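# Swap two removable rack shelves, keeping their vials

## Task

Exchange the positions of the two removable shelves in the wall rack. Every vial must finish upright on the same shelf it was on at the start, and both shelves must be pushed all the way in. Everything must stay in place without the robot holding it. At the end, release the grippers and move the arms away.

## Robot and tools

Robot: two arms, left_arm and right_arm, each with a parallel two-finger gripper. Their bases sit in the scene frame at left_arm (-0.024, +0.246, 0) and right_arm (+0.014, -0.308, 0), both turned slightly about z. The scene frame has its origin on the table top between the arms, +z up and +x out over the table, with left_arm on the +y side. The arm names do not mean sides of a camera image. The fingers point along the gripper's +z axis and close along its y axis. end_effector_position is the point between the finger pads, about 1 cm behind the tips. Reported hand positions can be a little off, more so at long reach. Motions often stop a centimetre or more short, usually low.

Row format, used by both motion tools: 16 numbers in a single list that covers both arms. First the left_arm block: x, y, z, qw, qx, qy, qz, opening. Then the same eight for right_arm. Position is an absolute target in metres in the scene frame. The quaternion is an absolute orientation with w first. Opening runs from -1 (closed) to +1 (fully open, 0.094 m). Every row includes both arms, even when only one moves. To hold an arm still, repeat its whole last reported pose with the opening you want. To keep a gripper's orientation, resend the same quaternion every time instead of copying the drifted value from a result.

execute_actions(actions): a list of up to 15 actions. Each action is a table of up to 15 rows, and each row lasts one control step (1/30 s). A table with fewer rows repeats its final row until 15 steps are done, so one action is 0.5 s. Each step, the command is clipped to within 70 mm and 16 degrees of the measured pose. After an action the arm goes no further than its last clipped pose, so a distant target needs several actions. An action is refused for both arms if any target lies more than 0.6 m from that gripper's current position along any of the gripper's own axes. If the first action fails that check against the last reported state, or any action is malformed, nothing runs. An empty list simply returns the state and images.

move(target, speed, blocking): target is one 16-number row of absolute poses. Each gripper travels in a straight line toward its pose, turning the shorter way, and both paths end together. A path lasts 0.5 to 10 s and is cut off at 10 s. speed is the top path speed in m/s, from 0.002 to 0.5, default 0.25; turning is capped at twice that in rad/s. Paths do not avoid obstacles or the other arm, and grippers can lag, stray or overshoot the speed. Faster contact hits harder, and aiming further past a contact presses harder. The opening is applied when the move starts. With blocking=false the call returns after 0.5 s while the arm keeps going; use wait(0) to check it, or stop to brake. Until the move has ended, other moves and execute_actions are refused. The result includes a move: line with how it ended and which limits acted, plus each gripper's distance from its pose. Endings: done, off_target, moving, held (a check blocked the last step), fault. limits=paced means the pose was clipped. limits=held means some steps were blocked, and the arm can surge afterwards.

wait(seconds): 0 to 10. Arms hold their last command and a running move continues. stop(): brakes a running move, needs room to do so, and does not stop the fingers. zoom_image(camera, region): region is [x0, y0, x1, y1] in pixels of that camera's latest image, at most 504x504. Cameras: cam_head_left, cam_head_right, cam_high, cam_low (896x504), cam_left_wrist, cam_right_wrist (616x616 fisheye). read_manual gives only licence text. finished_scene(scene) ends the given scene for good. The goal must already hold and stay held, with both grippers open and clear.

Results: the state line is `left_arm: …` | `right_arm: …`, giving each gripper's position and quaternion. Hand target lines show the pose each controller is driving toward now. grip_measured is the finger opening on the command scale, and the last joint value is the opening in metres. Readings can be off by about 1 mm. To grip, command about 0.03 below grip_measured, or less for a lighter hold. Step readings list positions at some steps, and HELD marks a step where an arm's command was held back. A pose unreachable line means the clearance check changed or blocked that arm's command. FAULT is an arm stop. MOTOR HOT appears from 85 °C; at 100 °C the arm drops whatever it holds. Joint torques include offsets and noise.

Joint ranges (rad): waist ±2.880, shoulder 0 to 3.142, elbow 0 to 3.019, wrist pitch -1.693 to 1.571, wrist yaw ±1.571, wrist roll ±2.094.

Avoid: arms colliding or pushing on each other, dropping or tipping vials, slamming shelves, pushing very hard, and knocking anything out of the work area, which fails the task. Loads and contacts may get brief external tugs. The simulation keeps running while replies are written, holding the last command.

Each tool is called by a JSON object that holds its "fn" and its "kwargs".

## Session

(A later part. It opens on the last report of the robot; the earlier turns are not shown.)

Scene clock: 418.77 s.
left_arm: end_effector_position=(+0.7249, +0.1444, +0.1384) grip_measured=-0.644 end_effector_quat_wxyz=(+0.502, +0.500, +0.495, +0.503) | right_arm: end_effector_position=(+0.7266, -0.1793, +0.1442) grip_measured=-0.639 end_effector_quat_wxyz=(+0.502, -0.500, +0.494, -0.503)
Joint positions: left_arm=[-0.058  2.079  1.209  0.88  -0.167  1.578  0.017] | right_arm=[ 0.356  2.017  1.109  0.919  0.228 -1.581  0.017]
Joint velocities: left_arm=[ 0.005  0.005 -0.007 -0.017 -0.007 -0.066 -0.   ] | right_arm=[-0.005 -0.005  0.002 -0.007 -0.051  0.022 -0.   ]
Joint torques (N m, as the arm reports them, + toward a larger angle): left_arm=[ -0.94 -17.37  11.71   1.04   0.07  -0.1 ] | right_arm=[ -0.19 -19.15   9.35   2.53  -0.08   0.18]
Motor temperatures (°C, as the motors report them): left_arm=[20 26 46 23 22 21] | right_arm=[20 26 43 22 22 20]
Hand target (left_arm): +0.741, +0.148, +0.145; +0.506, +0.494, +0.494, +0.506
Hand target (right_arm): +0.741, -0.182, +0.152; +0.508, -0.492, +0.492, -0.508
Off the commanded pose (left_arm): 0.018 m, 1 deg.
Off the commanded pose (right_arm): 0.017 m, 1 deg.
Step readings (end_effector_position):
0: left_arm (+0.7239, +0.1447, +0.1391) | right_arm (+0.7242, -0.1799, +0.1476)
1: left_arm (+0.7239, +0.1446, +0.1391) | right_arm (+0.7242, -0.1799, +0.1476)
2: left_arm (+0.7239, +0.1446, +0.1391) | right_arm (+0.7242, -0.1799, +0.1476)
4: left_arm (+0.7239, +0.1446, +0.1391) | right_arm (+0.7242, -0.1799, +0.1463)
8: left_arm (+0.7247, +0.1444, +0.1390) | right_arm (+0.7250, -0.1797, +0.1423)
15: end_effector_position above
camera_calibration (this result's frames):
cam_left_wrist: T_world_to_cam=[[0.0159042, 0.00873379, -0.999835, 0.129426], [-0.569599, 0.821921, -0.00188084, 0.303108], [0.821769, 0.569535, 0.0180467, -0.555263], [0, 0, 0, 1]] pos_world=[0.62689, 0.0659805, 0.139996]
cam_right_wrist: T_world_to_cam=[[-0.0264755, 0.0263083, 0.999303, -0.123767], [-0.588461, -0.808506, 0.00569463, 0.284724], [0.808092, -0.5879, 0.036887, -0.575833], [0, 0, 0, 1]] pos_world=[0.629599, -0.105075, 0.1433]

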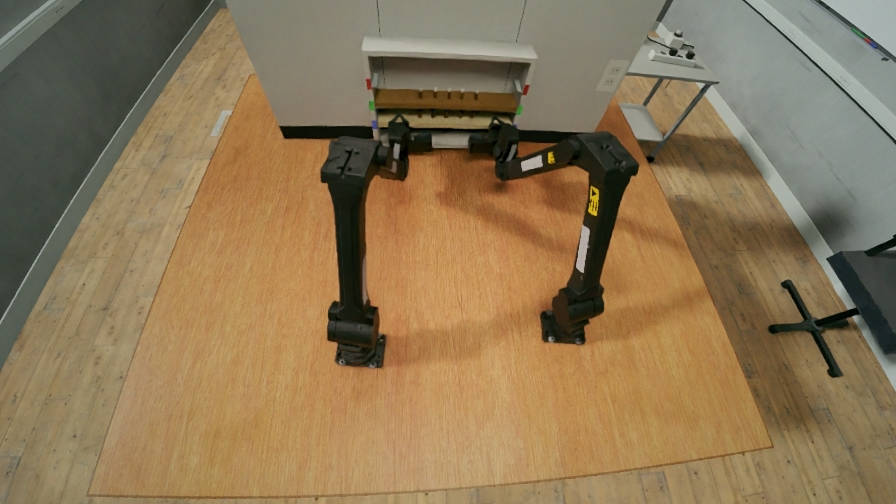

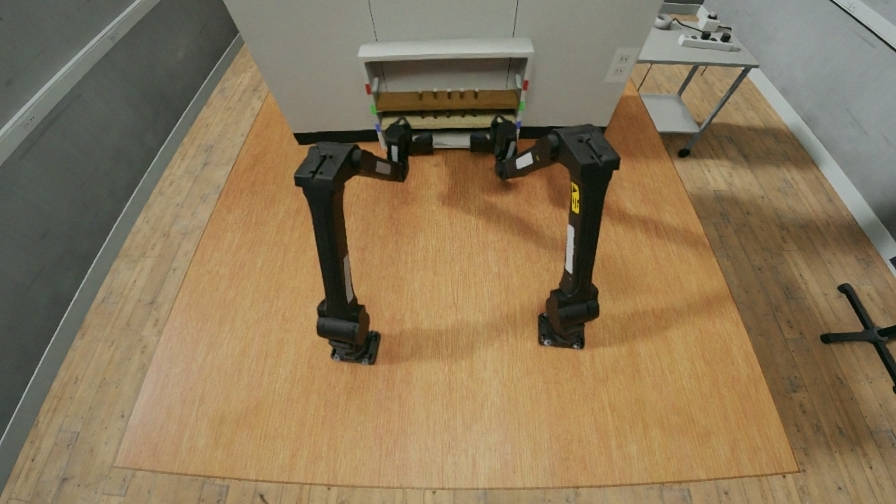

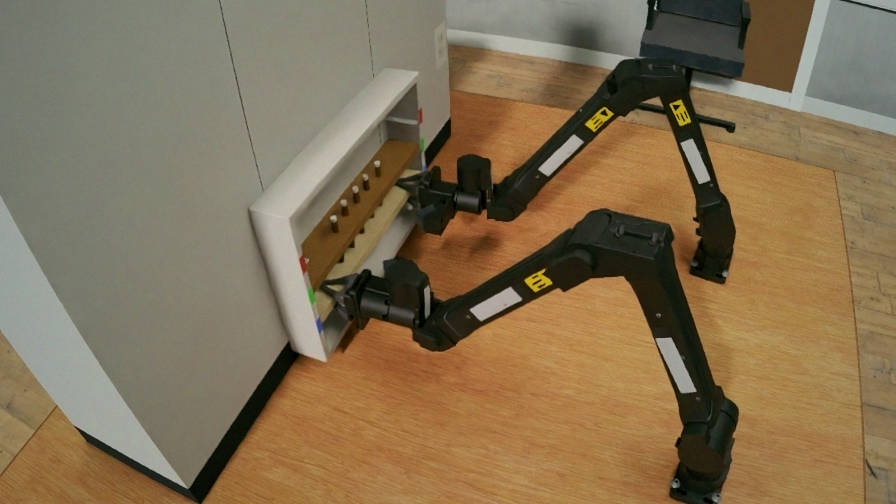

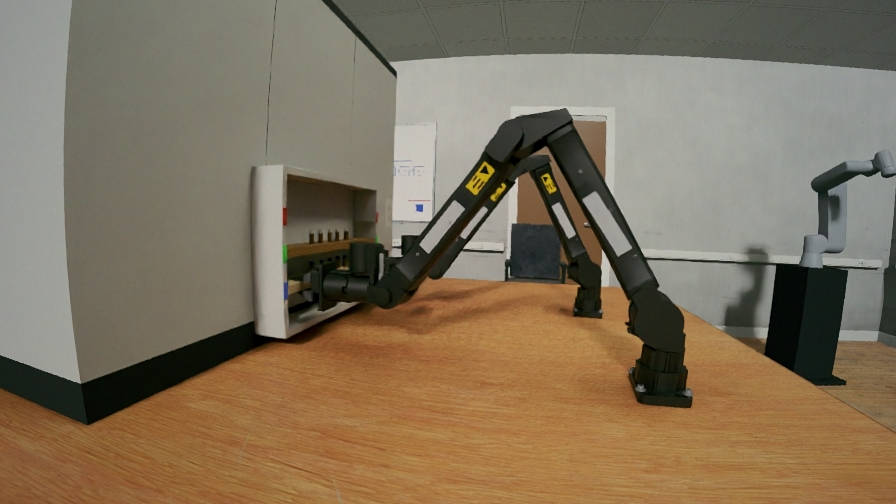

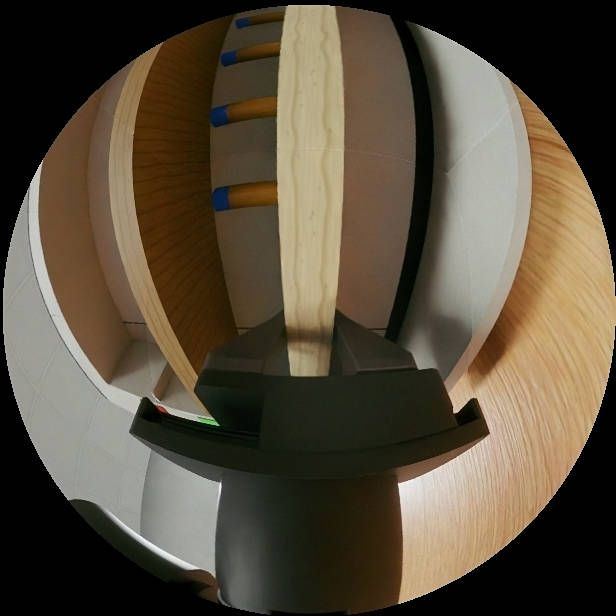

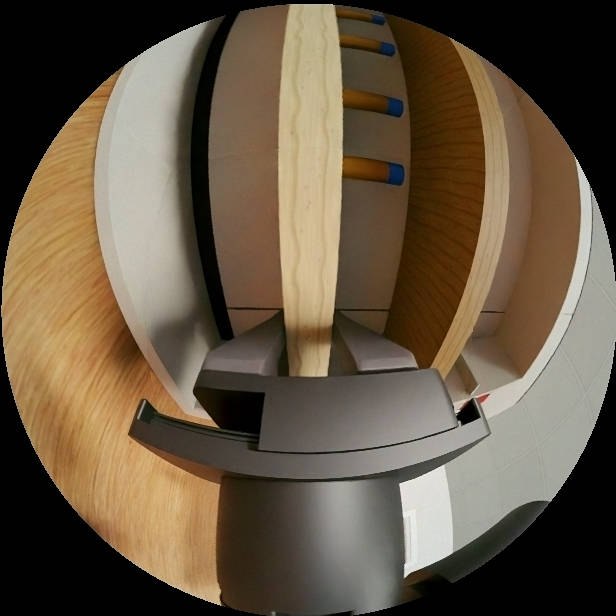

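{"fn": "execute_actions", "kwargs": {"actions": [[[0.7395,0.147,0.1487,0.508,0.492,0.492,0.508,-0.69,0.74,-0.181,0.154,0.509,-0.491,0.491,-0.509,-0.69],[0.7373,0.1465,0.1529,0.5095,0.4905,0.4905,0.5095,-0.69,0.738,-0.1805,0.1566,0.51,-0.49,0.49,-0.51,-0.69],[0.7351,0.146,0.1571,0.5115,0.4885,0.4885,0.5115,-0.69,0.736,-0.18,0.1591,0.511,-0.489,0.489,-0.511,-0.69],[0.7329,0.1455,0.1613,0.513,0.487,0.487,0.513,-0.69,0.734,-0.1795,0.1617,0.512,-0.488,0.488,-0.512,-0.69],[0.7307,0.145,0.1655,0.515,0.485,0.485,0.515,-0.69,0.732,-0.179,0.1642,0.513,-0.487,0.487,-0.513,-0.69],[0.7285,0.1445,0.1697,0.5165,0.4835,0.4835,0.5165,-0.69,0.73,-0.1785,0.1668,0.514,-0.486,0.486,-0.514,-0.69],[0.7263,0.144,0.1739,0.5185,0.4815,0.4815,0.5185,-0.69,0.728,-0.178,0.1693,0.515,-0.485,0.485,-0.515,-0.69],[0.7241,0.1435,0.1781,0.52,0.48,0.48,0.52,-0.69,0.726,-0.1775,0.1719,0.516,-0.484,0.484,-0.516,-0.69],[0.722,0.143,0.1823,0.522,0.478,0.478,0.522,-0.69,0.7238,-0.177,0.1744,0.517,-0.483,0.483,-0.517,-0.69],[0.72,0.1425,0.1865,0.5235,0.4765,0.4765,0.5235,-0.69,0.7217,-0.1765,0.177,0.518,-0.482,0.482,-0.518,-0.69],[0.7175,0.1425,0.1865,0.5235,0.4765,0.4765,0.5235,-0.69,0.7192,-0.1765,0.177,0.518,-0.482,0.482,-0.518,-0.69],[0.715,0.1425,0.1865,0.5235,0.4765,0.4765,0.5235,-0.69,0.7167,-0.1765,0.177,0.518,-0.482,0.482,-0.518,-0.69],[0.7125,0.1425,0.1865,0.5235,0.4765,0.4765,0.5235,-0.69,0.7142,-0.1765,0.177,0.518,-0.482,0.482,-0.518,-0.69],[0.71,0.1425,0.1865,0.5235,0.4765,0.4765,0.5235,-0.69,0.7117,-0.1765,0.177,0.518,-0.482,0.482,-0.518,-0.69],[0.7075,0.1425,0.1865,0.5235,0.4765,0.4765,0.5235,-0.69,0.7092,-0.1765,0.177,0.518,-0.482,0.482,-0.518,-0.69]],[[0.705,0.1425,0.1865,0.5235,0.4765,0.4765,0.5235,-0.69,0.7067,-0.1765,0.177,0.518,-0.482,0.482,-0.518,-0.69],[0.7025,0.1425,0.1865,0.5235,0.4765,0.4765,0.5235,-0.69,0.7042,-0.1765,0.177,0.518,-0.482,0.482,-0.518,-0.69],[0.7,0.1425,0.1865,0.5235,0.4765,0.4765,0.5235,-0.69,0.7017,-0.1765,0.177,0.518,-0.482,0.482,-0.518,-0.69],[0.697,0.1425,0.1865,0.5235,0.4765,0.4765,0.5235,-0.69,0.6987,-0.1765,0.177,0.518,-0.482,0.482,-0.518,-0.69],[0.694,0.1425,0.1865,0.5235,0.4765,0.4765,0.5235,-0.69,0.6957,-0.1765,0.177,0.518,-0.482,0.482,-0.518,-0.69],[0.691,0.1425,0.1865,0.5235,0.4765,0.4765,0.5235,-0.69,0.6927,-0.1765,0.177,0.518,-0.482,0.482,-0.518,-0.69],[0.688,0.1425,0.1865,0.5235,0.4765,0.4765,0.5235,-0.69,0.6897,-0.1765,0.177,0.518,-0.482,0.482,-0.518,-0.69],[0.685,0.1425,0.1865,0.5235,0.4765,0.4765,0.5235,-0.69,0.6867,-0.1765,0.177,0.518,-0.482,0.482,-0.518,-0.69],[0.682,0.1425,0.1865,0.5235,0.4765,0.4765,0.5235,-0.69,0.6837,-0.1765,0.177,0.518,-0.482,0.482,-0.518,-0.69],[0.679,0.1425,0.1865,0.5235,0.4765,0.4765,0.5235,-0.69,0.6807,-0.1765,0.177,0.518,-0.482,0.482,-0.518,-0.69],[0.676,0.1425,0.1865,0.5235,0.4765,0.4765,0.5235,-0.69,0.6777,-0.1765,0.177,0.518,-0.482,0.482,-0.518,-0.69],[0.673,0.1425,0.1865,0.5235,0.4765,0.4765,0.5235,-0.69,0.6747,-0.1765,0.177,0.518,-0.482,0.482,-0.518,-0.69],[0.67,0.1425,0.1865,0.5235,0.4765,0.4765,0.5235,-0.69,0.6717,-0.1765,0.177,0.518,-0.482,0.482,-0.518,-0.69],[0.667,0.1425,0.1865,0.5235,0.4765,0.4765,0.5235,-0.69,0.6687,-0.1765,0.177,0.518,-0.482,0.482,-0.518,-0.69],[0.664,0.1425,0.1865,0.5235,0.4765,0.4765,0.5235,-0.69,0.6657,-0.1765,0.177,0.518,-0.482,0.482,-0.518,-0.69]]]}}

Scene clock: 455.47 s.
left_arm: end_effector_position=(+0.6718, +0.1453, +0.1385) grip_measured=-0.644 end_effector_quat_wxyz=(+0.498, +0.502, +0.498, +0.501) | right_arm: end_effector_position=(+0.6737, -0.1794, +0.1459) grip_measured=-0.639 end_effector_quat_wxyz=(+0.499, -0.501, +0.496, -0.503)
Joint positions: left_arm=[-0.074  1.987  1.038  0.947 -0.187  1.578  0.017] | right_arm=[ 0.381  1.926  0.947  0.984  0.257 -1.581  0.017]
Joint velocities: left_arm=[-0.044 -0.142 -0.276  0.12  -0.037  0.022 -0.   ] | right_arm=[ 0.015 -0.142 -0.271  0.115  0.066 -0.051 -0.002]
Joint torques (N m, as the arm reports them, + toward a larger angle): left_arm=[ -1.76 -21.74   7.2    3.39  -0.48   0.08] | right_arm=[  1.25 -22.02   5.66   4.3    0.62   0.09]
Motor temperatures (°C, as the motors report them): left_arm=[20 26 46 23 22 21] | right_arm=[20 26 43 22 22 20]
Hand target (left_arm): +0.665, +0.143, +0.185; +0.523, +0.476, +0.476, +0.523
Hand target (right_arm): +0.666, -0.177, +0.175; +0.518, -0.481, +0.483, -0.517
Off the commanded pose (left_arm): 0.049 m, 5 deg.
Off the commanded pose (right_arm): 0.032 m, 4 deg.
Step readings (end_effector_position; steps 1 to 15: 1st action; 16 to 30: 2nd action):
0: left_arm (+0.7249, +0.1444, +0.1384) | right_arm (+0.7266, -0.1793, +0.1442)
1: left_arm (+0.7249, +0.1444, +0.1384) | right_arm (+0.7266, -0.1793, +0.1442)
2: left_arm (+0.7249, +0.1444, +0.1384) | right_arm (+0.7266, -0.1793, +0.1442)
4: left_arm (+0.7249, +0.1444, +0.1384) | right_arm (+0.7266, -0.1793, +0.1442)
8: left_arm (+0.7249, +0.1446, +0.1387) | right_arm (+0.7266, -0.1795, +0.1453)
15: left_arm (+0.7155, +0.1449, +0.1389) | right_arm (+0.7171, -0.1794, +0.1464)
16: left_arm (+0.7128, +0.1447, +0.1391) | right_arm (+0.7144, -0.1794, +0.1464)
17: left_arm (+0.7101, +0.1448, +0.1389) | right_arm (+0.7118, -0.1794, +0.1465)
19: left_arm (+0.7048, +0.1449, +0.1389) | right_arm (+0.7065, -0.1794, +0.1462)
23: left_arm (+0.6934, +0.1447, +0.1388) | right_arm (+0.6950, -0.1797, +0.1459)
30: end_effector_position above
camera_calibration (this result's frames):
cam_left_wrist: T_world_to_cam=[[0.00459726, 0.0103512, -0.999936, 0.137709], [-0.572394, 0.819958, 0.00585646, 0.273224], [0.819966, 0.57233, 0.0096945, -0.510194], [0, 0, 0, 1]] pos_world=[0.5741, 0.0665418, 0.141046]
cam_right_wrist: T_world_to_cam=[[-0.0204093, 0.0276422, 0.99941, -0.130736], [-0.591185, -0.806471, 0.010233, 0.255091], [0.806278, -0.590627, 0.0328011, -0.531893], [0, 0, 0, 1]] pos_world=[0.576991, -0.104813, 0.145495]

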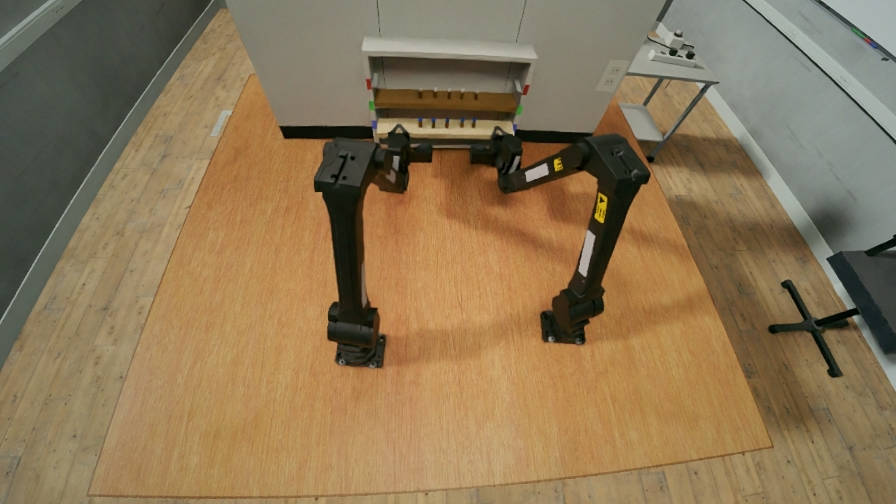

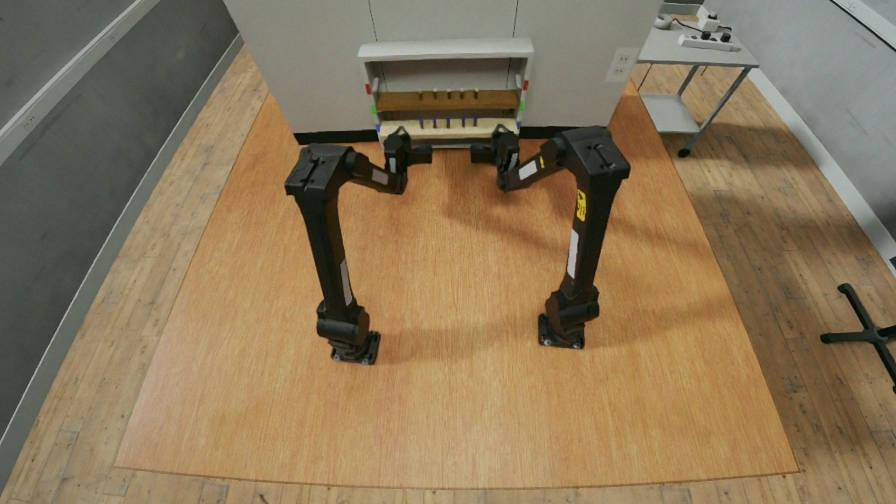

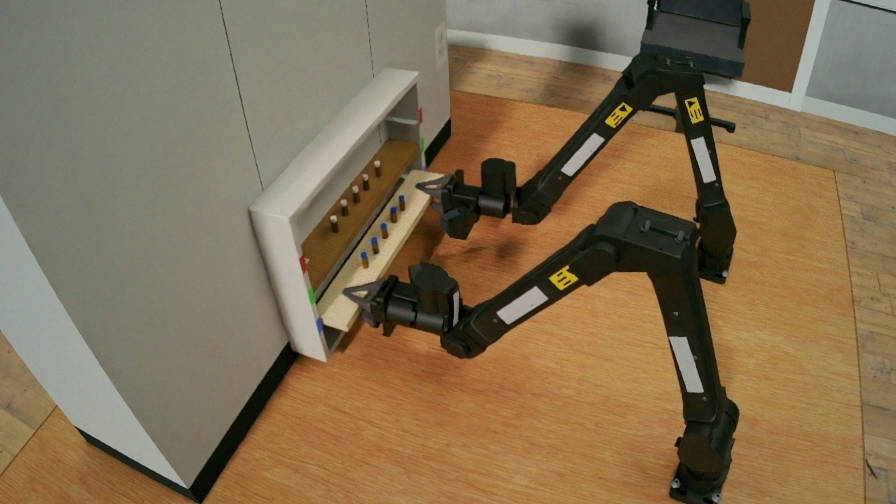

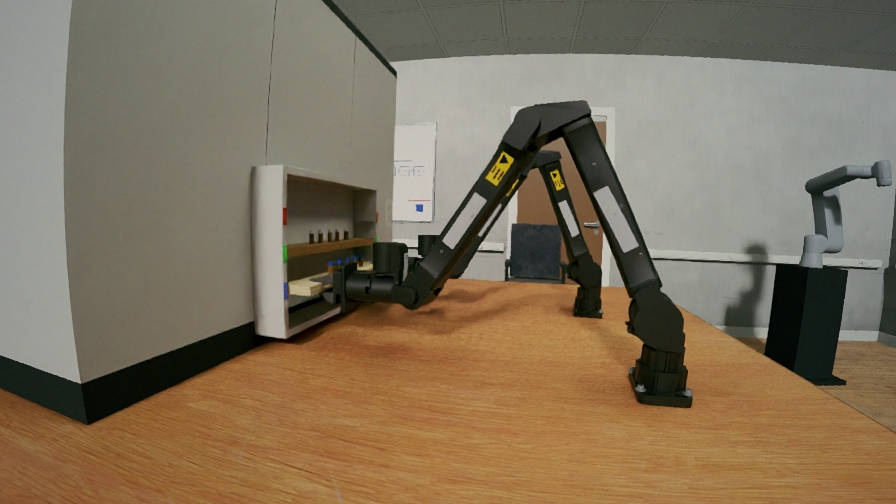

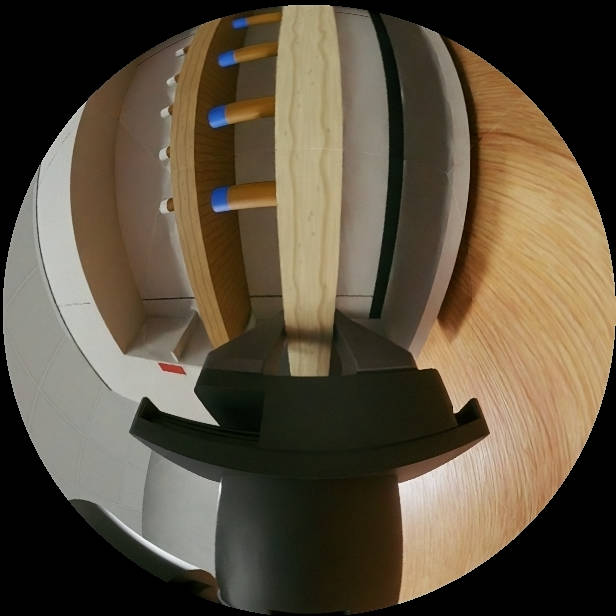

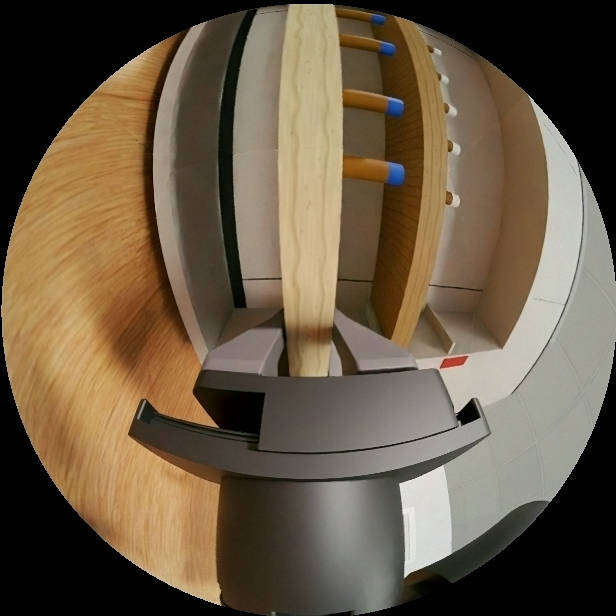

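{"fn": "execute_actions", "kwargs": {"actions": [[[0.662,0.1425,0.1875,0.524,0.476,0.476,0.524,-0.69,0.6637,-0.1765,0.1775,0.5185,-0.4815,0.4815,-0.5185,-0.69],[0.6595,0.1425,0.189,0.5245,0.4755,0.4755,0.5245,-0.69,0.6612,-0.1765,0.1785,0.519,-0.481,0.481,-0.519,-0.69],[0.6565,0.1425,0.1905,0.525,0.475,0.475,0.525,-0.69,0.6582,-0.1765,0.1795,0.519,-0.481,0.481,-0.519,-0.69],[0.6535,0.1425,0.192,0.525,0.475,0.475,0.525,-0.69,0.6552,-0.1765,0.1805,0.519,-0.481,0.481,-0.519,-0.69],[0.6505,0.1425,0.1935,0.525,0.475,0.475,0.525,-0.69,0.6522,-0.1765,0.182,0.519,-0.481,0.481,-0.519,-0.69],[0.6475,0.1425,0.195,0.525,0.475,0.475,0.525,-0.69,0.6492,-0.1765,0.1835,0.519,-0.481,0.481,-0.519,-0.69],[0.6445,0.1425,0.197,0.525,0.475,0.475,0.525,-0.69,0.6462,-0.1765,0.1855,0.519,-0.481,0.481,-0.519,-0.69],[0.6415,0.1425,0.199,0.525,0.475,0.475,0.525,-0.69,0.6432,-0.1765,0.1875,0.519,-0.481,0.481,-0.519,-0.69],[0.6385,0.1425,0.201,0.525,0.475,0.475,0.525,-0.69,0.6402,-0.1765,0.1895,0.519,-0.481,0.481,-0.519,-0.69],[0.636,0.1425,0.2035,0.525,0.475,0.475,0.525,-0.69,0.6377,-0.1765,0.192,0.519,-0.481,0.481,-0.519,-0.69],[0.634,0.1425,0.206,0.525,0.475,0.475,0.525,-0.69,0.6357,-0.1765,0.1945,0.519,-0.481,0.481,-0.519,-0.69],[0.632,0.1425,0.209,0.525,0.475,0.475,0.525,-0.69,0.6337,-0.1765,0.1975,0.519,-0.481,0.481,-0.519,-0.69],[0.6305,0.1425,0.212,0.525,0.475,0.475,0.525,-0.69,0.6322,-0.1765,0.2005,0.519,-0.481,0.481,-0.519,-0.69],[0.629,0.1425,0.215,0.525,0.475,0.475,0.525,-0.69,0.6307,-0.1765,0.2035,0.519,-0.481,0.481,-0.519,-0.69],[0.628,0.1425,0.218,0.525,0.475,0.475,0.525,-0.69,0.6297,-0.1765,0.2065,0.519,-0.481,0.481,-0.519,-0.69]],[[0.627,0.1425,0.2215,0.525,0.475,0.475,0.525,-0.69,0.6287,-0.1765,0.21,0.519,-0.481,0.481,-0.519,-0.69],[0.626,0.1425,0.225,0.525,0.475,0.475,0.525,-0.69,0.6277,-0.1765,0.2135,0.519,-0.481,0.481,-0.519,-0.69],[0.625,0.1425,0.2285,0.525,0.475,0.475,0.525,-0.69,0.6267,-0.1765,0.217,0.519,-0.481,0.481,-0.519,-0.69],[0.624,0.1425,0.232,0.525,0.475,0.475,0.525,-0.69,0.6257,-0.1765,0.2205,0.519,-0.481,0.481,-0.519,-0.69],[0.623,0.1425,0.2355,0.525,0.475,0.475,0.525,-0.69,0.6247,-0.1765,0.224,0.519,-0.481,0.481,-0.519,-0.69],[0.622,0.1425,0.239,0.525,0.475,0.475,0.525,-0.69,0.6237,-0.1765,0.2275,0.519,-0.481,0.481,-0.519,-0.69],[0.621,0.1425,0.2425,0.525,0.475,0.475,0.525,-0.69,0.6227,-0.1765,0.231,0.519,-0.481,0.481,-0.519,-0.69],[0.62,0.1425,0.246,0.525,0.475,0.475,0.525,-0.69,0.6217,-0.1765,0.2345,0.519,-0.481,0.481,-0.519,-0.69],[0.619,0.1425,0.2495,0.525,0.475,0.475,0.525,-0.69,0.6207,-0.1765,0.238,0.519,-0.481,0.481,-0.519,-0.69],[0.618,0.1425,0.253,0.525,0.475,0.475,0.525,-0.69,0.6197,-0.1765,0.2415,0.519,-0.481,0.481,-0.519,-0.69],[0.617,0.1425,0.2565,0.525,0.475,0.475,0.525,-0.69,0.6187,-0.1765,0.245,0.519,-0.481,0.481,-0.519,-0.69],[0.616,0.1425,0.26,0.525,0.475,0.475,0.525,-0.69,0.6177,-0.1765,0.2485,0.519,-0.481,0.481,-0.519,-0.69],[0.615,0.1425,0.2635,0.525,0.475,0.475,0.525,-0.69,0.6167,-0.1765,0.252,0.519,-0.481,0.481,-0.519,-0.69],[0.614,0.1425,0.267,0.525,0.475,0.475,0.525,-0.69,0.6157,-0.1765,0.2555,0.519,-0.481,0.481,-0.519,-0.69],[0.613,0.1425,0.2705,0.525,0.475,0.475,0.525,-0.69,0.6147,-0.1765,0.259,0.519,-0.481,0.481,-0.519,-0.69]]]}}

Scene clock: 497.80 s.
left_arm: end_effector_position=(+0.6190, +0.1465, +0.2303) grip_measured=-0.644 end_effector_quat_wxyz=(+0.512, +0.486, +0.487, +0.514) | right_arm: end_effector_position=(+0.6214, -0.1793, +0.2383) grip_measured=-0.639 end_effector_quat_wxyz=(+0.512, -0.487, +0.485, -0.514)
Joint positions: left_arm=[-0.094  1.72   0.907  0.866 -0.209  1.582  0.017] | right_arm=[ 0.411  1.647  0.832  0.872  0.287 -1.591  0.017]
Joint velocities: left_arm=[-0.015 -0.249 -0.007 -0.266  0.037 -0.037 -0.   ] | right_arm=[ 0.005 -0.269  0.012 -0.295  0.081  0.037  0.   ]
Joint torques (N m, as the arm reports them, + toward a larger angle): left_arm=[ -2.48 -17.93   8.65   1.73  -0.43   0.08] | right_arm=[  1.35 -18.03   6.39   2.88   0.67   0.14]
Motor temperatures (°C, as the motors report them): left_arm=[20 27 42 24 22 21] | right_arm=[20 27 39 22 22 20]
Hand target (left_arm): +0.613, +0.143, +0.269; +0.524, +0.474, +0.474, +0.525
Hand target (right_arm): +0.614, -0.177, +0.258; +0.519, -0.480, +0.481, -0.518
Off the commanded pose (left_arm): 0.041 m, 3 deg.
Off the commanded pose (right_arm): 0.022 m, 1 deg.
Step readings (end_effector_position; steps 1 to 15: 1st action; 16 to 30: 2nd action):
0: left_arm (+0.6656, +0.1455, +0.1384) | right_arm (+0.6678, -0.1793, +0.1462)
1: left_arm (+0.6655, +0.1455, +0.1383) | right_arm (+0.6677, -0.1793, +0.1464)
2: left_arm (+0.6647, +0.1455, +0.1384) | right_arm (+0.6669, -0.1794, +0.1463)
4: left_arm (+0.6612, +0.1454, +0.1384) | right_arm (+0.6633, -0.1797, +0.1462)
8: left_arm (+0.6492, +0.1453, +0.1400) | right_arm (+0.6512, -0.1798, +0.1483)
15: left_arm (+0.6319, +0.1457, +0.1641) | right_arm (+0.6338, -0.1797, +0.1720)
16: left_arm (+0.6306, +0.1456, +0.1700) | right_arm (+0.6327, -0.1797, +0.1772)
17: left_arm (+0.6296, +0.1458, +0.1759) | right_arm (+0.6317, -0.1795, +0.1828)
19: left_arm (+0.6280, +0.1463, +0.1869) | right_arm (+0.6304, -0.1795, +0.1943)
23: left_arm (+0.6251, +0.1463, +0.2063) | right_arm (+0.6272, -0.1794, +0.2142)
30: end_effector_position above
camera_calibration (this result's frames):
cam_left_wrist: T_world_to_cam=[[0.0582886, 0.00369665, -0.998293, 0.197094], [-0.574326, 0.818058, -0.0305047, 0.251321], [0.816549, 0.575124, 0.0498065, -0.476016], [0, 0, 0, 1]] pos_world=[0.521543, 0.0674444, 0.228133]
cam_right_wrist: T_world_to_cam=[[-0.0696801, 0.0235768, 0.997291, -0.193764], [-0.591141, -0.806262, -0.0222419, 0.231095], [0.803553, -0.591089, 0.0701176, -0.499918], [0, 0, 0, 1]] pos_world=[0.524819, -0.104604, 0.233432]

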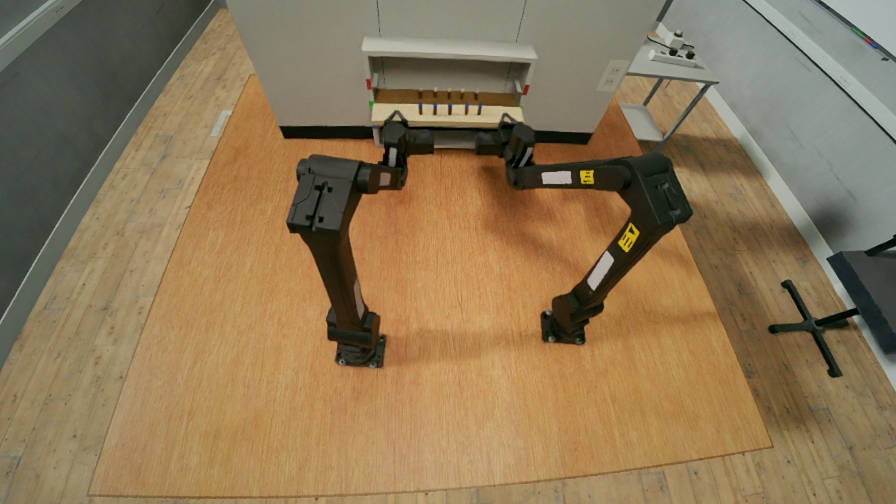

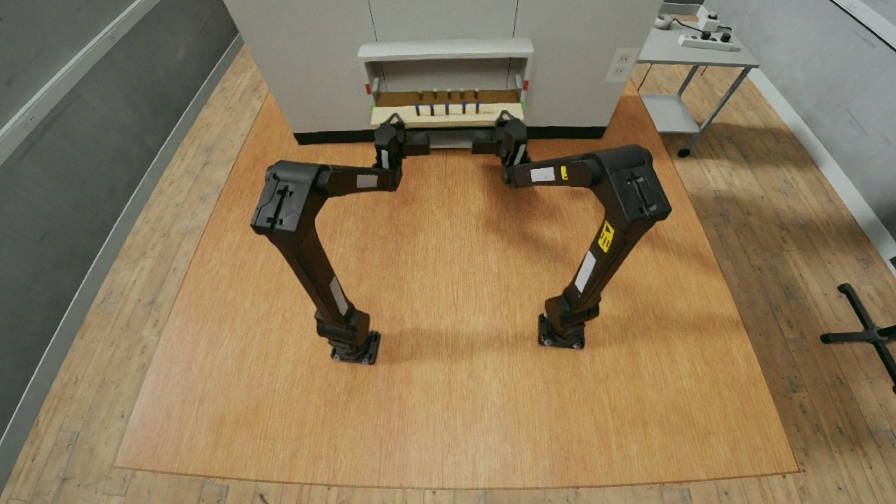

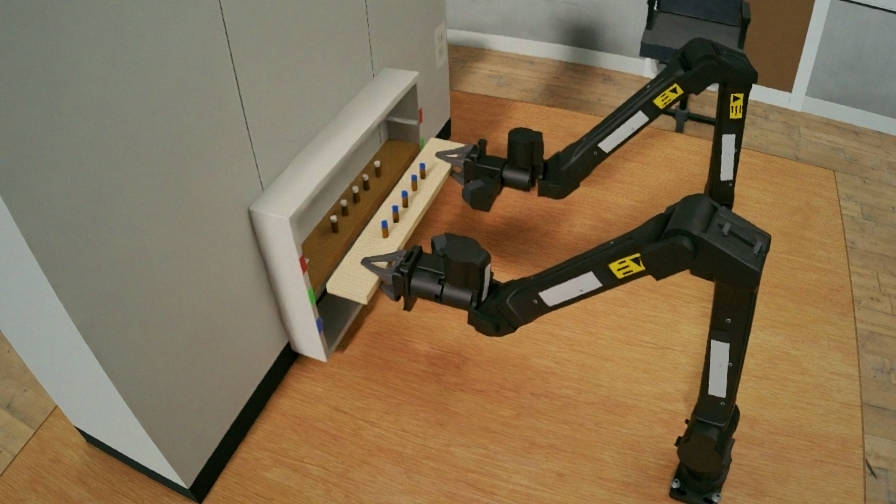

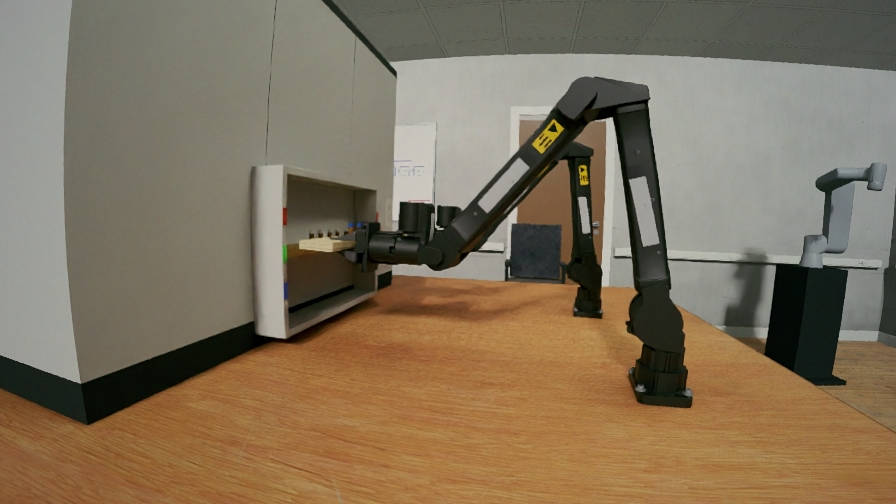

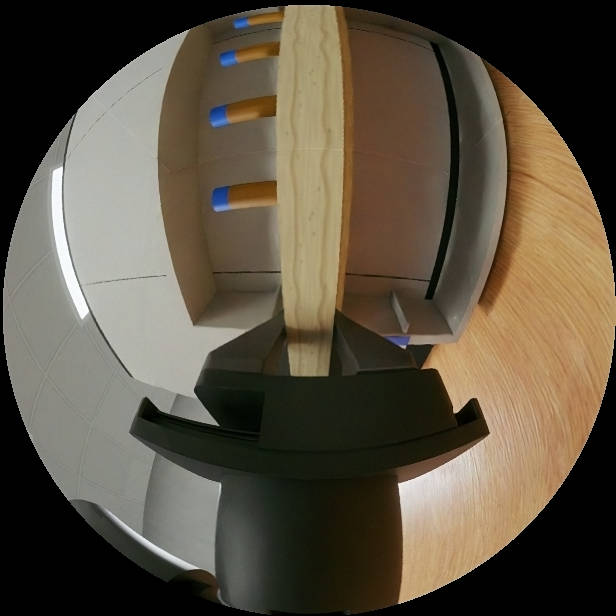

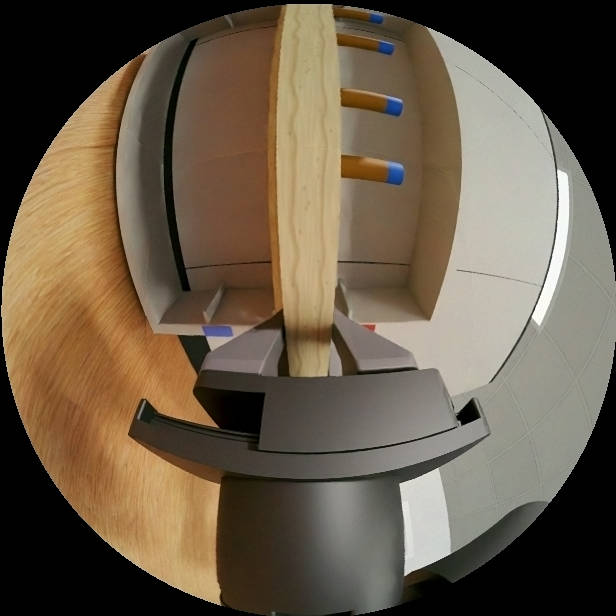

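{"fn": "execute_actions", "kwargs": {"actions": [[[0.612,0.1425,0.2725,0.524,0.476,0.476,0.524,-0.69,0.6137,-0.1765,0.261,0.518,-0.482,0.482,-0.518,-0.69],[0.6107,0.1425,0.275,0.523,0.477,0.477,0.523,-0.69,0.6124,-0.1765,0.2633,0.517,-0.483,0.483,-0.517,-0.69],[0.6094,0.1425,0.278,0.522,0.478,0.478,0.522,-0.69,0.6111,-0.1765,0.266,0.516,-0.484,0.484,-0.516,-0.69],[0.6081,0.1425,0.281,0.521,0.479,0.479,0.521,-0.69,0.6098,-0.1765,0.269,0.515,-0.485,0.485,-0.515,-0.69],[0.6068,0.1425,0.284,0.52,0.48,0.48,0.52,-0.69,0.6085,-0.1765,0.272,0.514,-0.486,0.486,-0.514,-0.69],[0.6055,0.1425,0.287,0.519,0.481,0.481,0.519,-0.69,0.6072,-0.1765,0.275,0.513,-0.487,0.487,-0.513,-0.69],[0.6042,0.1425,0.29,0.518,0.482,0.482,0.518,-0.69,0.6059,-0.1765,0.278,0.512,-0.488,0.488,-0.512,-0.69],[0.603,0.1425,0.293,0.517,0.483,0.483,0.517,-0.69,0.6047,-0.1765,0.281,0.511,-0.489,0.489,-0.511,-0.69],[0.602,0.1425,0.296,0.5165,0.4835,0.4835,0.5165,-0.69,0.6037,-0.1765,0.284,0.5105,-0.4895,0.4895,-0.5105,-0.69],[0.601,0.1425,0.299,0.516,0.484,0.484,0.516,-0.69,0.6027,-0.1765,0.287,0.51,-0.49,0.49,-0.51,-0.69],[0.6,0.1425,0.302,0.516,0.484,0.484,0.516,-0.69,0.6017,-0.1765,0.29,0.51,-0.49,0.49,-0.51,-0.69],[0.6,0.1428,0.305,0.516,0.484,0.484,0.516,-0.69,0.6017,-0.1765,0.293,0.51,-0.49,0.49,-0.51,-0.69],[0.602,0.1431,0.3075,0.5163,0.4837,0.4837,0.5163,-0.69,0.6037,-0.1767,0.2962,0.5106,-0.4894,0.4894,-0.5106,-0.69],[0.605,0.1434,0.31,0.5166,0.4834,0.4834,0.5166,-0.69,0.6067,-0.1769,0.2994,0.5112,-0.4888,0.4888,-0.5112,-0.69],[0.608,0.1437,0.3125,0.5169,0.4831,0.4831,0.5169,-0.69,0.6097,-0.1771,0.3026,0.5118,-0.4882,0.4882,-0.5118,-0.69]],[[0.611,0.144,0.315,0.5172,0.4828,0.4828,0.5172,-0.69,0.6127,-0.1773,0.3058,0.5124,-0.4876,0.4876,-0.5124,-0.69],[0.614,0.1443,0.3175,0.5175,0.4825,0.4825,0.5175,-0.69,0.6157,-0.1775,0.309,0.513,-0.487,0.487,-0.513,-0.69],[0.617,0.1446,0.32,0.5178,0.4822,0.4822,0.5178,-0.69,0.6187,-0.1777,0.3122,0.5136,-0.4864,0.4864,-0.5136,-0.69],[0.62,0.1449,0.3225,0.518,0.482,0.482,0.518,-0.69,0.6217,-0.1779,0.3154,0.5142,-0.4858,0.4858,-0.5142,-0.69],[0.623,0.1452,0.325,0.5183,0.4817,0.4817,0.5183,-0.69,0.6247,-0.1781,0.3186,0.5148,-0.4852,0.4852,-0.5148,-0.69],[0.626,0.1455,0.3275,0.5186,0.4814,0.4814,0.5186,-0.69,0.6277,-0.1783,0.3218,0.5154,-0.4846,0.4846,-0.5154,-0.69],[0.629,0.1458,0.33,0.5189,0.4811,0.4811,0.5189,-0.69,0.6307,-0.1785,0.325,0.516,-0.484,0.484,-0.516,-0.69],[0.632,0.1461,0.3325,0.5191,0.4809,0.4809,0.5191,-0.69,0.6337,-0.1787,0.3282,0.5166,-0.4834,0.4834,-0.5166,-0.69],[0.635,0.1464,0.335,0.5193,0.4807,0.4807,0.5193,-0.69,0.6365,-0.1789,0.3314,0.5172,-0.4828,0.4828,-0.5172,-0.69],[0.638,0.1467,0.3375,0.5195,0.4805,0.4805,0.5195,-0.69,0.6395,-0.179,0.3346,0.5178,-0.4822,0.4822,-0.5178,-0.69],[0.641,0.147,0.34,0.5197,0.4803,0.4803,0.5197,-0.69,0.6425,-0.179,0.3378,0.5184,-0.4816,0.4816,-0.5184,-0.69],[0.644,0.1473,0.3425,0.5199,0.4801,0.4801,0.5199,-0.69,0.6455,-0.179,0.341,0.519,-0.481,0.481,-0.519,-0.69],[0.647,0.1476,0.345,0.5201,0.4799,0.4799,0.5201,-0.69,0.648,-0.179,0.3442,0.5196,-0.4804,0.4804,-0.5196,-0.69],[0.65,0.148,0.347,0.5203,0.4797,0.4797,0.5203,-0.69,0.651,-0.179,0.3474,0.5202,-0.4798,0.4798,-0.5202,-0.69],[0.653,0.148,0.349,0.5205,0.4795,0.4795,0.5205,-0.69,0.654,-0.179,0.3505,0.5205,-0.4795,0.4795,-0.5205,-0.69]]]}}

Scene clock: 540.17 s.
left_arm: end_effector_position=(+0.6205, +0.1472, +0.2934) grip_measured=-0.644 end_effector_quat_wxyz=(+0.498, +0.503, +0.500, +0.499) | right_arm: end_effector_position=(+0.6230, -0.1790, +0.3000) grip_measured=-0.639 end_effector_quat_wxyz=(+0.501, -0.504, +0.496, -0.500)
Joint positions: left_arm=[-0.09   1.577  0.983  0.588 -0.2    1.573  0.017] | right_arm=[ 0.408  1.504  0.912  0.594  0.276 -1.579  0.017]
Joint velocities: left_arm=[ 0.063  0.034  0.398 -0.178  0.007 -0.007  0.   ] | right_arm=[-0.044  0.044  0.388 -0.183 -0.037  0.051  0.001]
Joint torques (N m, as the arm reports them, + toward a larger angle): left_arm=[ -1.38 -14.06  15.98   1.7    0.15   0.02] | right_arm=[ -0.56 -14.11  13.25   2.85  -0.07   0.01]
Motor temperatures (°C, as the motors report them): left_arm=[20 27 43 23 22 21] | right_arm=[20 26 39 22 22 20]
Hand target (left_arm): +0.643, +0.149, +0.349; +0.520, +0.479, +0.479, +0.521
Hand target (right_arm): +0.645, -0.181, +0.351; +0.520, -0.479, +0.479, -0.521
Off the commanded pose (left_arm): 0.064 m, 5 deg.
Off the commanded pose (right_arm): 0.059 m, 5 deg.
Step readings (end_effector_position; steps 1 to 15: 1st action; 16 to 30: 2nd action):
0: left_arm (+0.6157, +0.1463, +0.2409) | right_arm (+0.6175, -0.1797, +0.2480)
1: left_arm (+0.6158, +0.1463, +0.2403) | right_arm (+0.6175, -0.1798, +0.2473)
2: left_arm (+0.6158, +0.1463, +0.2392) | right_arm (+0.6174, -0.1798, +0.2467)
4: left_arm (+0.6151, +0.1461, +0.2368) | right_arm (+0.6169, -0.1798, +0.2449)
8: left_arm (+0.6111, +0.1463, +0.2405) | right_arm (+0.6127, -0.1799, +0.2499)
15: left_arm (+0.6016, +0.1458, +0.2692) | right_arm (+0.6024, -0.1810, +0.2778)
16: left_arm (+0.6008, +0.1457, +0.2709) | right_arm (+0.6017, -0.1810, +0.2793)
17: left_arm (+0.6005, +0.1457, +0.2707) | right_arm (+0.6014, -0.1810, +0.2793)
19: left_arm (+0.6006, +0.1456, +0.2678) | right_arm (+0.6015, -0.1807, +0.2761)
23: left_arm (+0.6026, +0.1456, +0.2648) | right_arm (+0.6038, -0.1806, +0.2729)
30: end_effector_position above
camera_calibration (this result's frames):
cam_left_wrist: T_world_to_cam=[[0.000126799, 0.00708795, -0.999975, 0.296128], [-0.570502, 0.821276, 0.00574897, 0.240057], [0.821296, 0.570487, 0.00414783, -0.46959], [0, 0, 0, 1]] pos_world=[0.522588, 0.0686432, 0.296688]
cam_right_wrist: T_world_to_cam=[[-0.017276, 0.0268352, 0.999491, -0.287832], [-0.585284, -0.810745, 0.0116511, 0.218984], [0.810645, -0.584784, 0.0297126, -0.496511], [0, 0, 0, 1]] pos_world=[0.525689, -0.105088, 0.299886]

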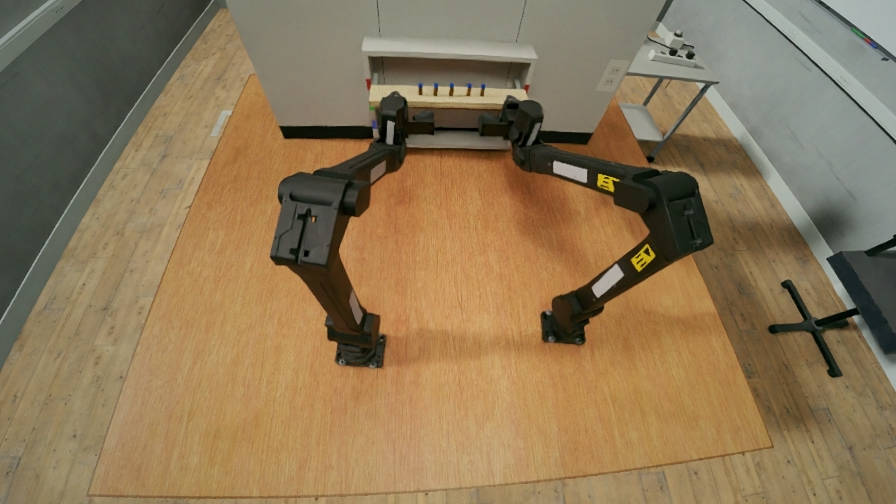

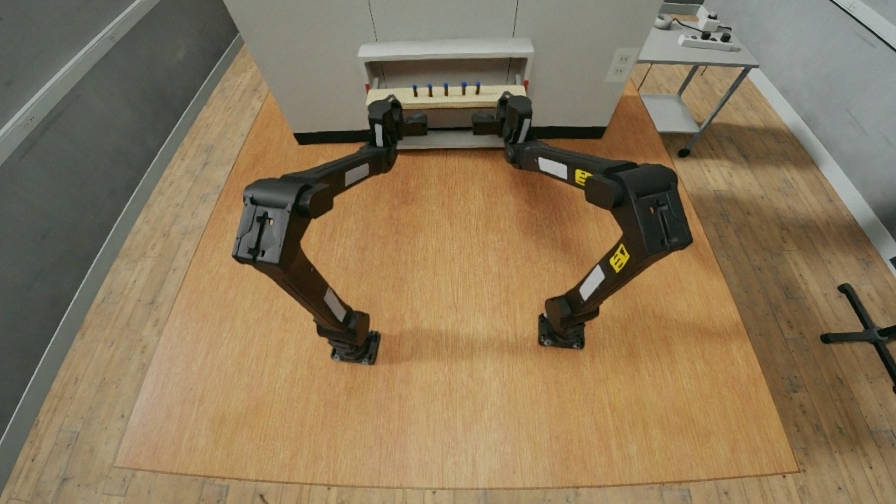

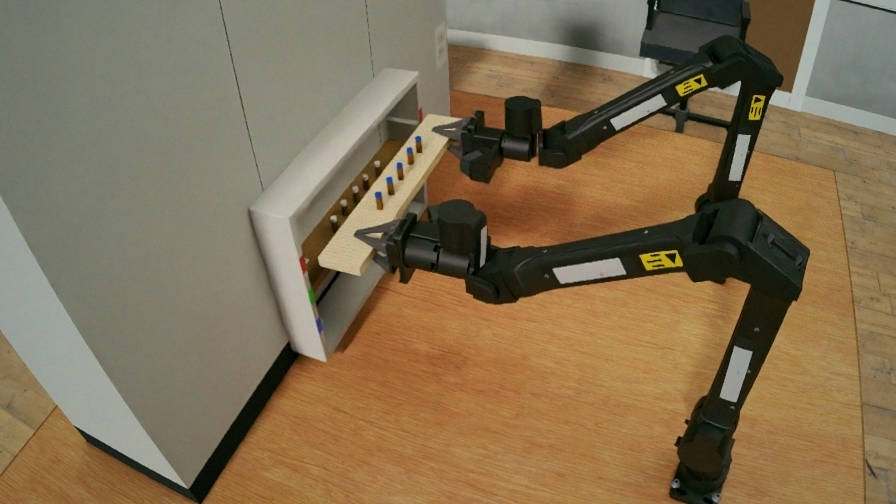

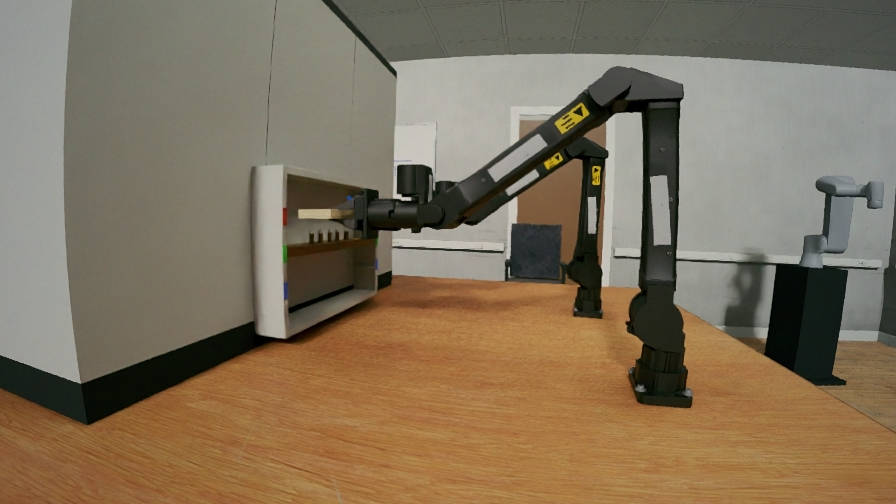

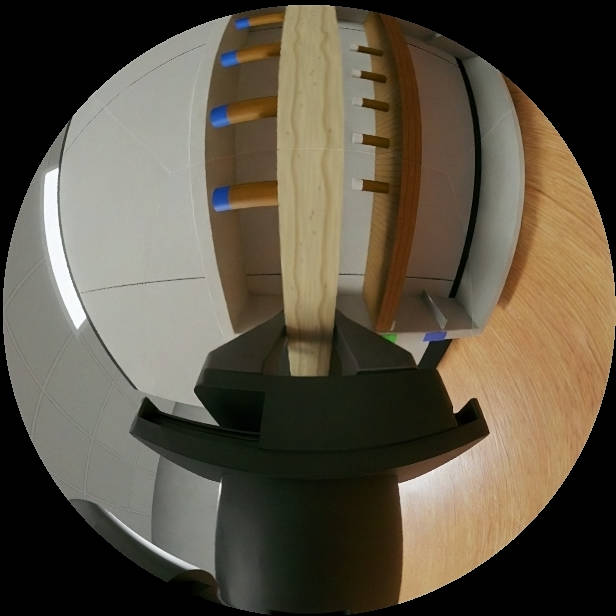

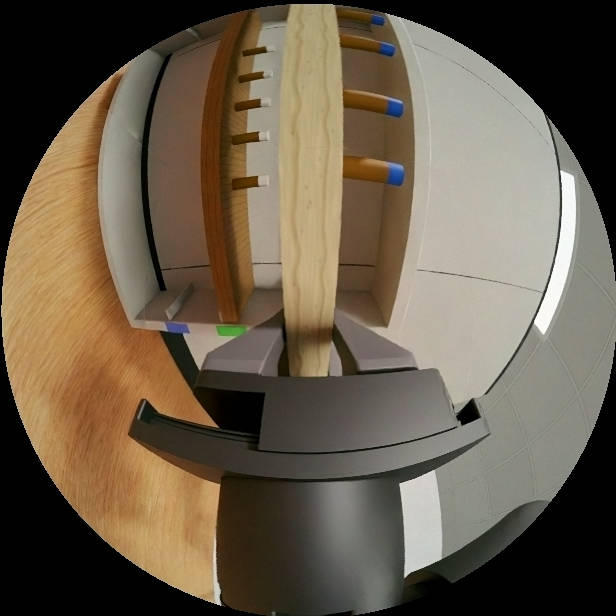

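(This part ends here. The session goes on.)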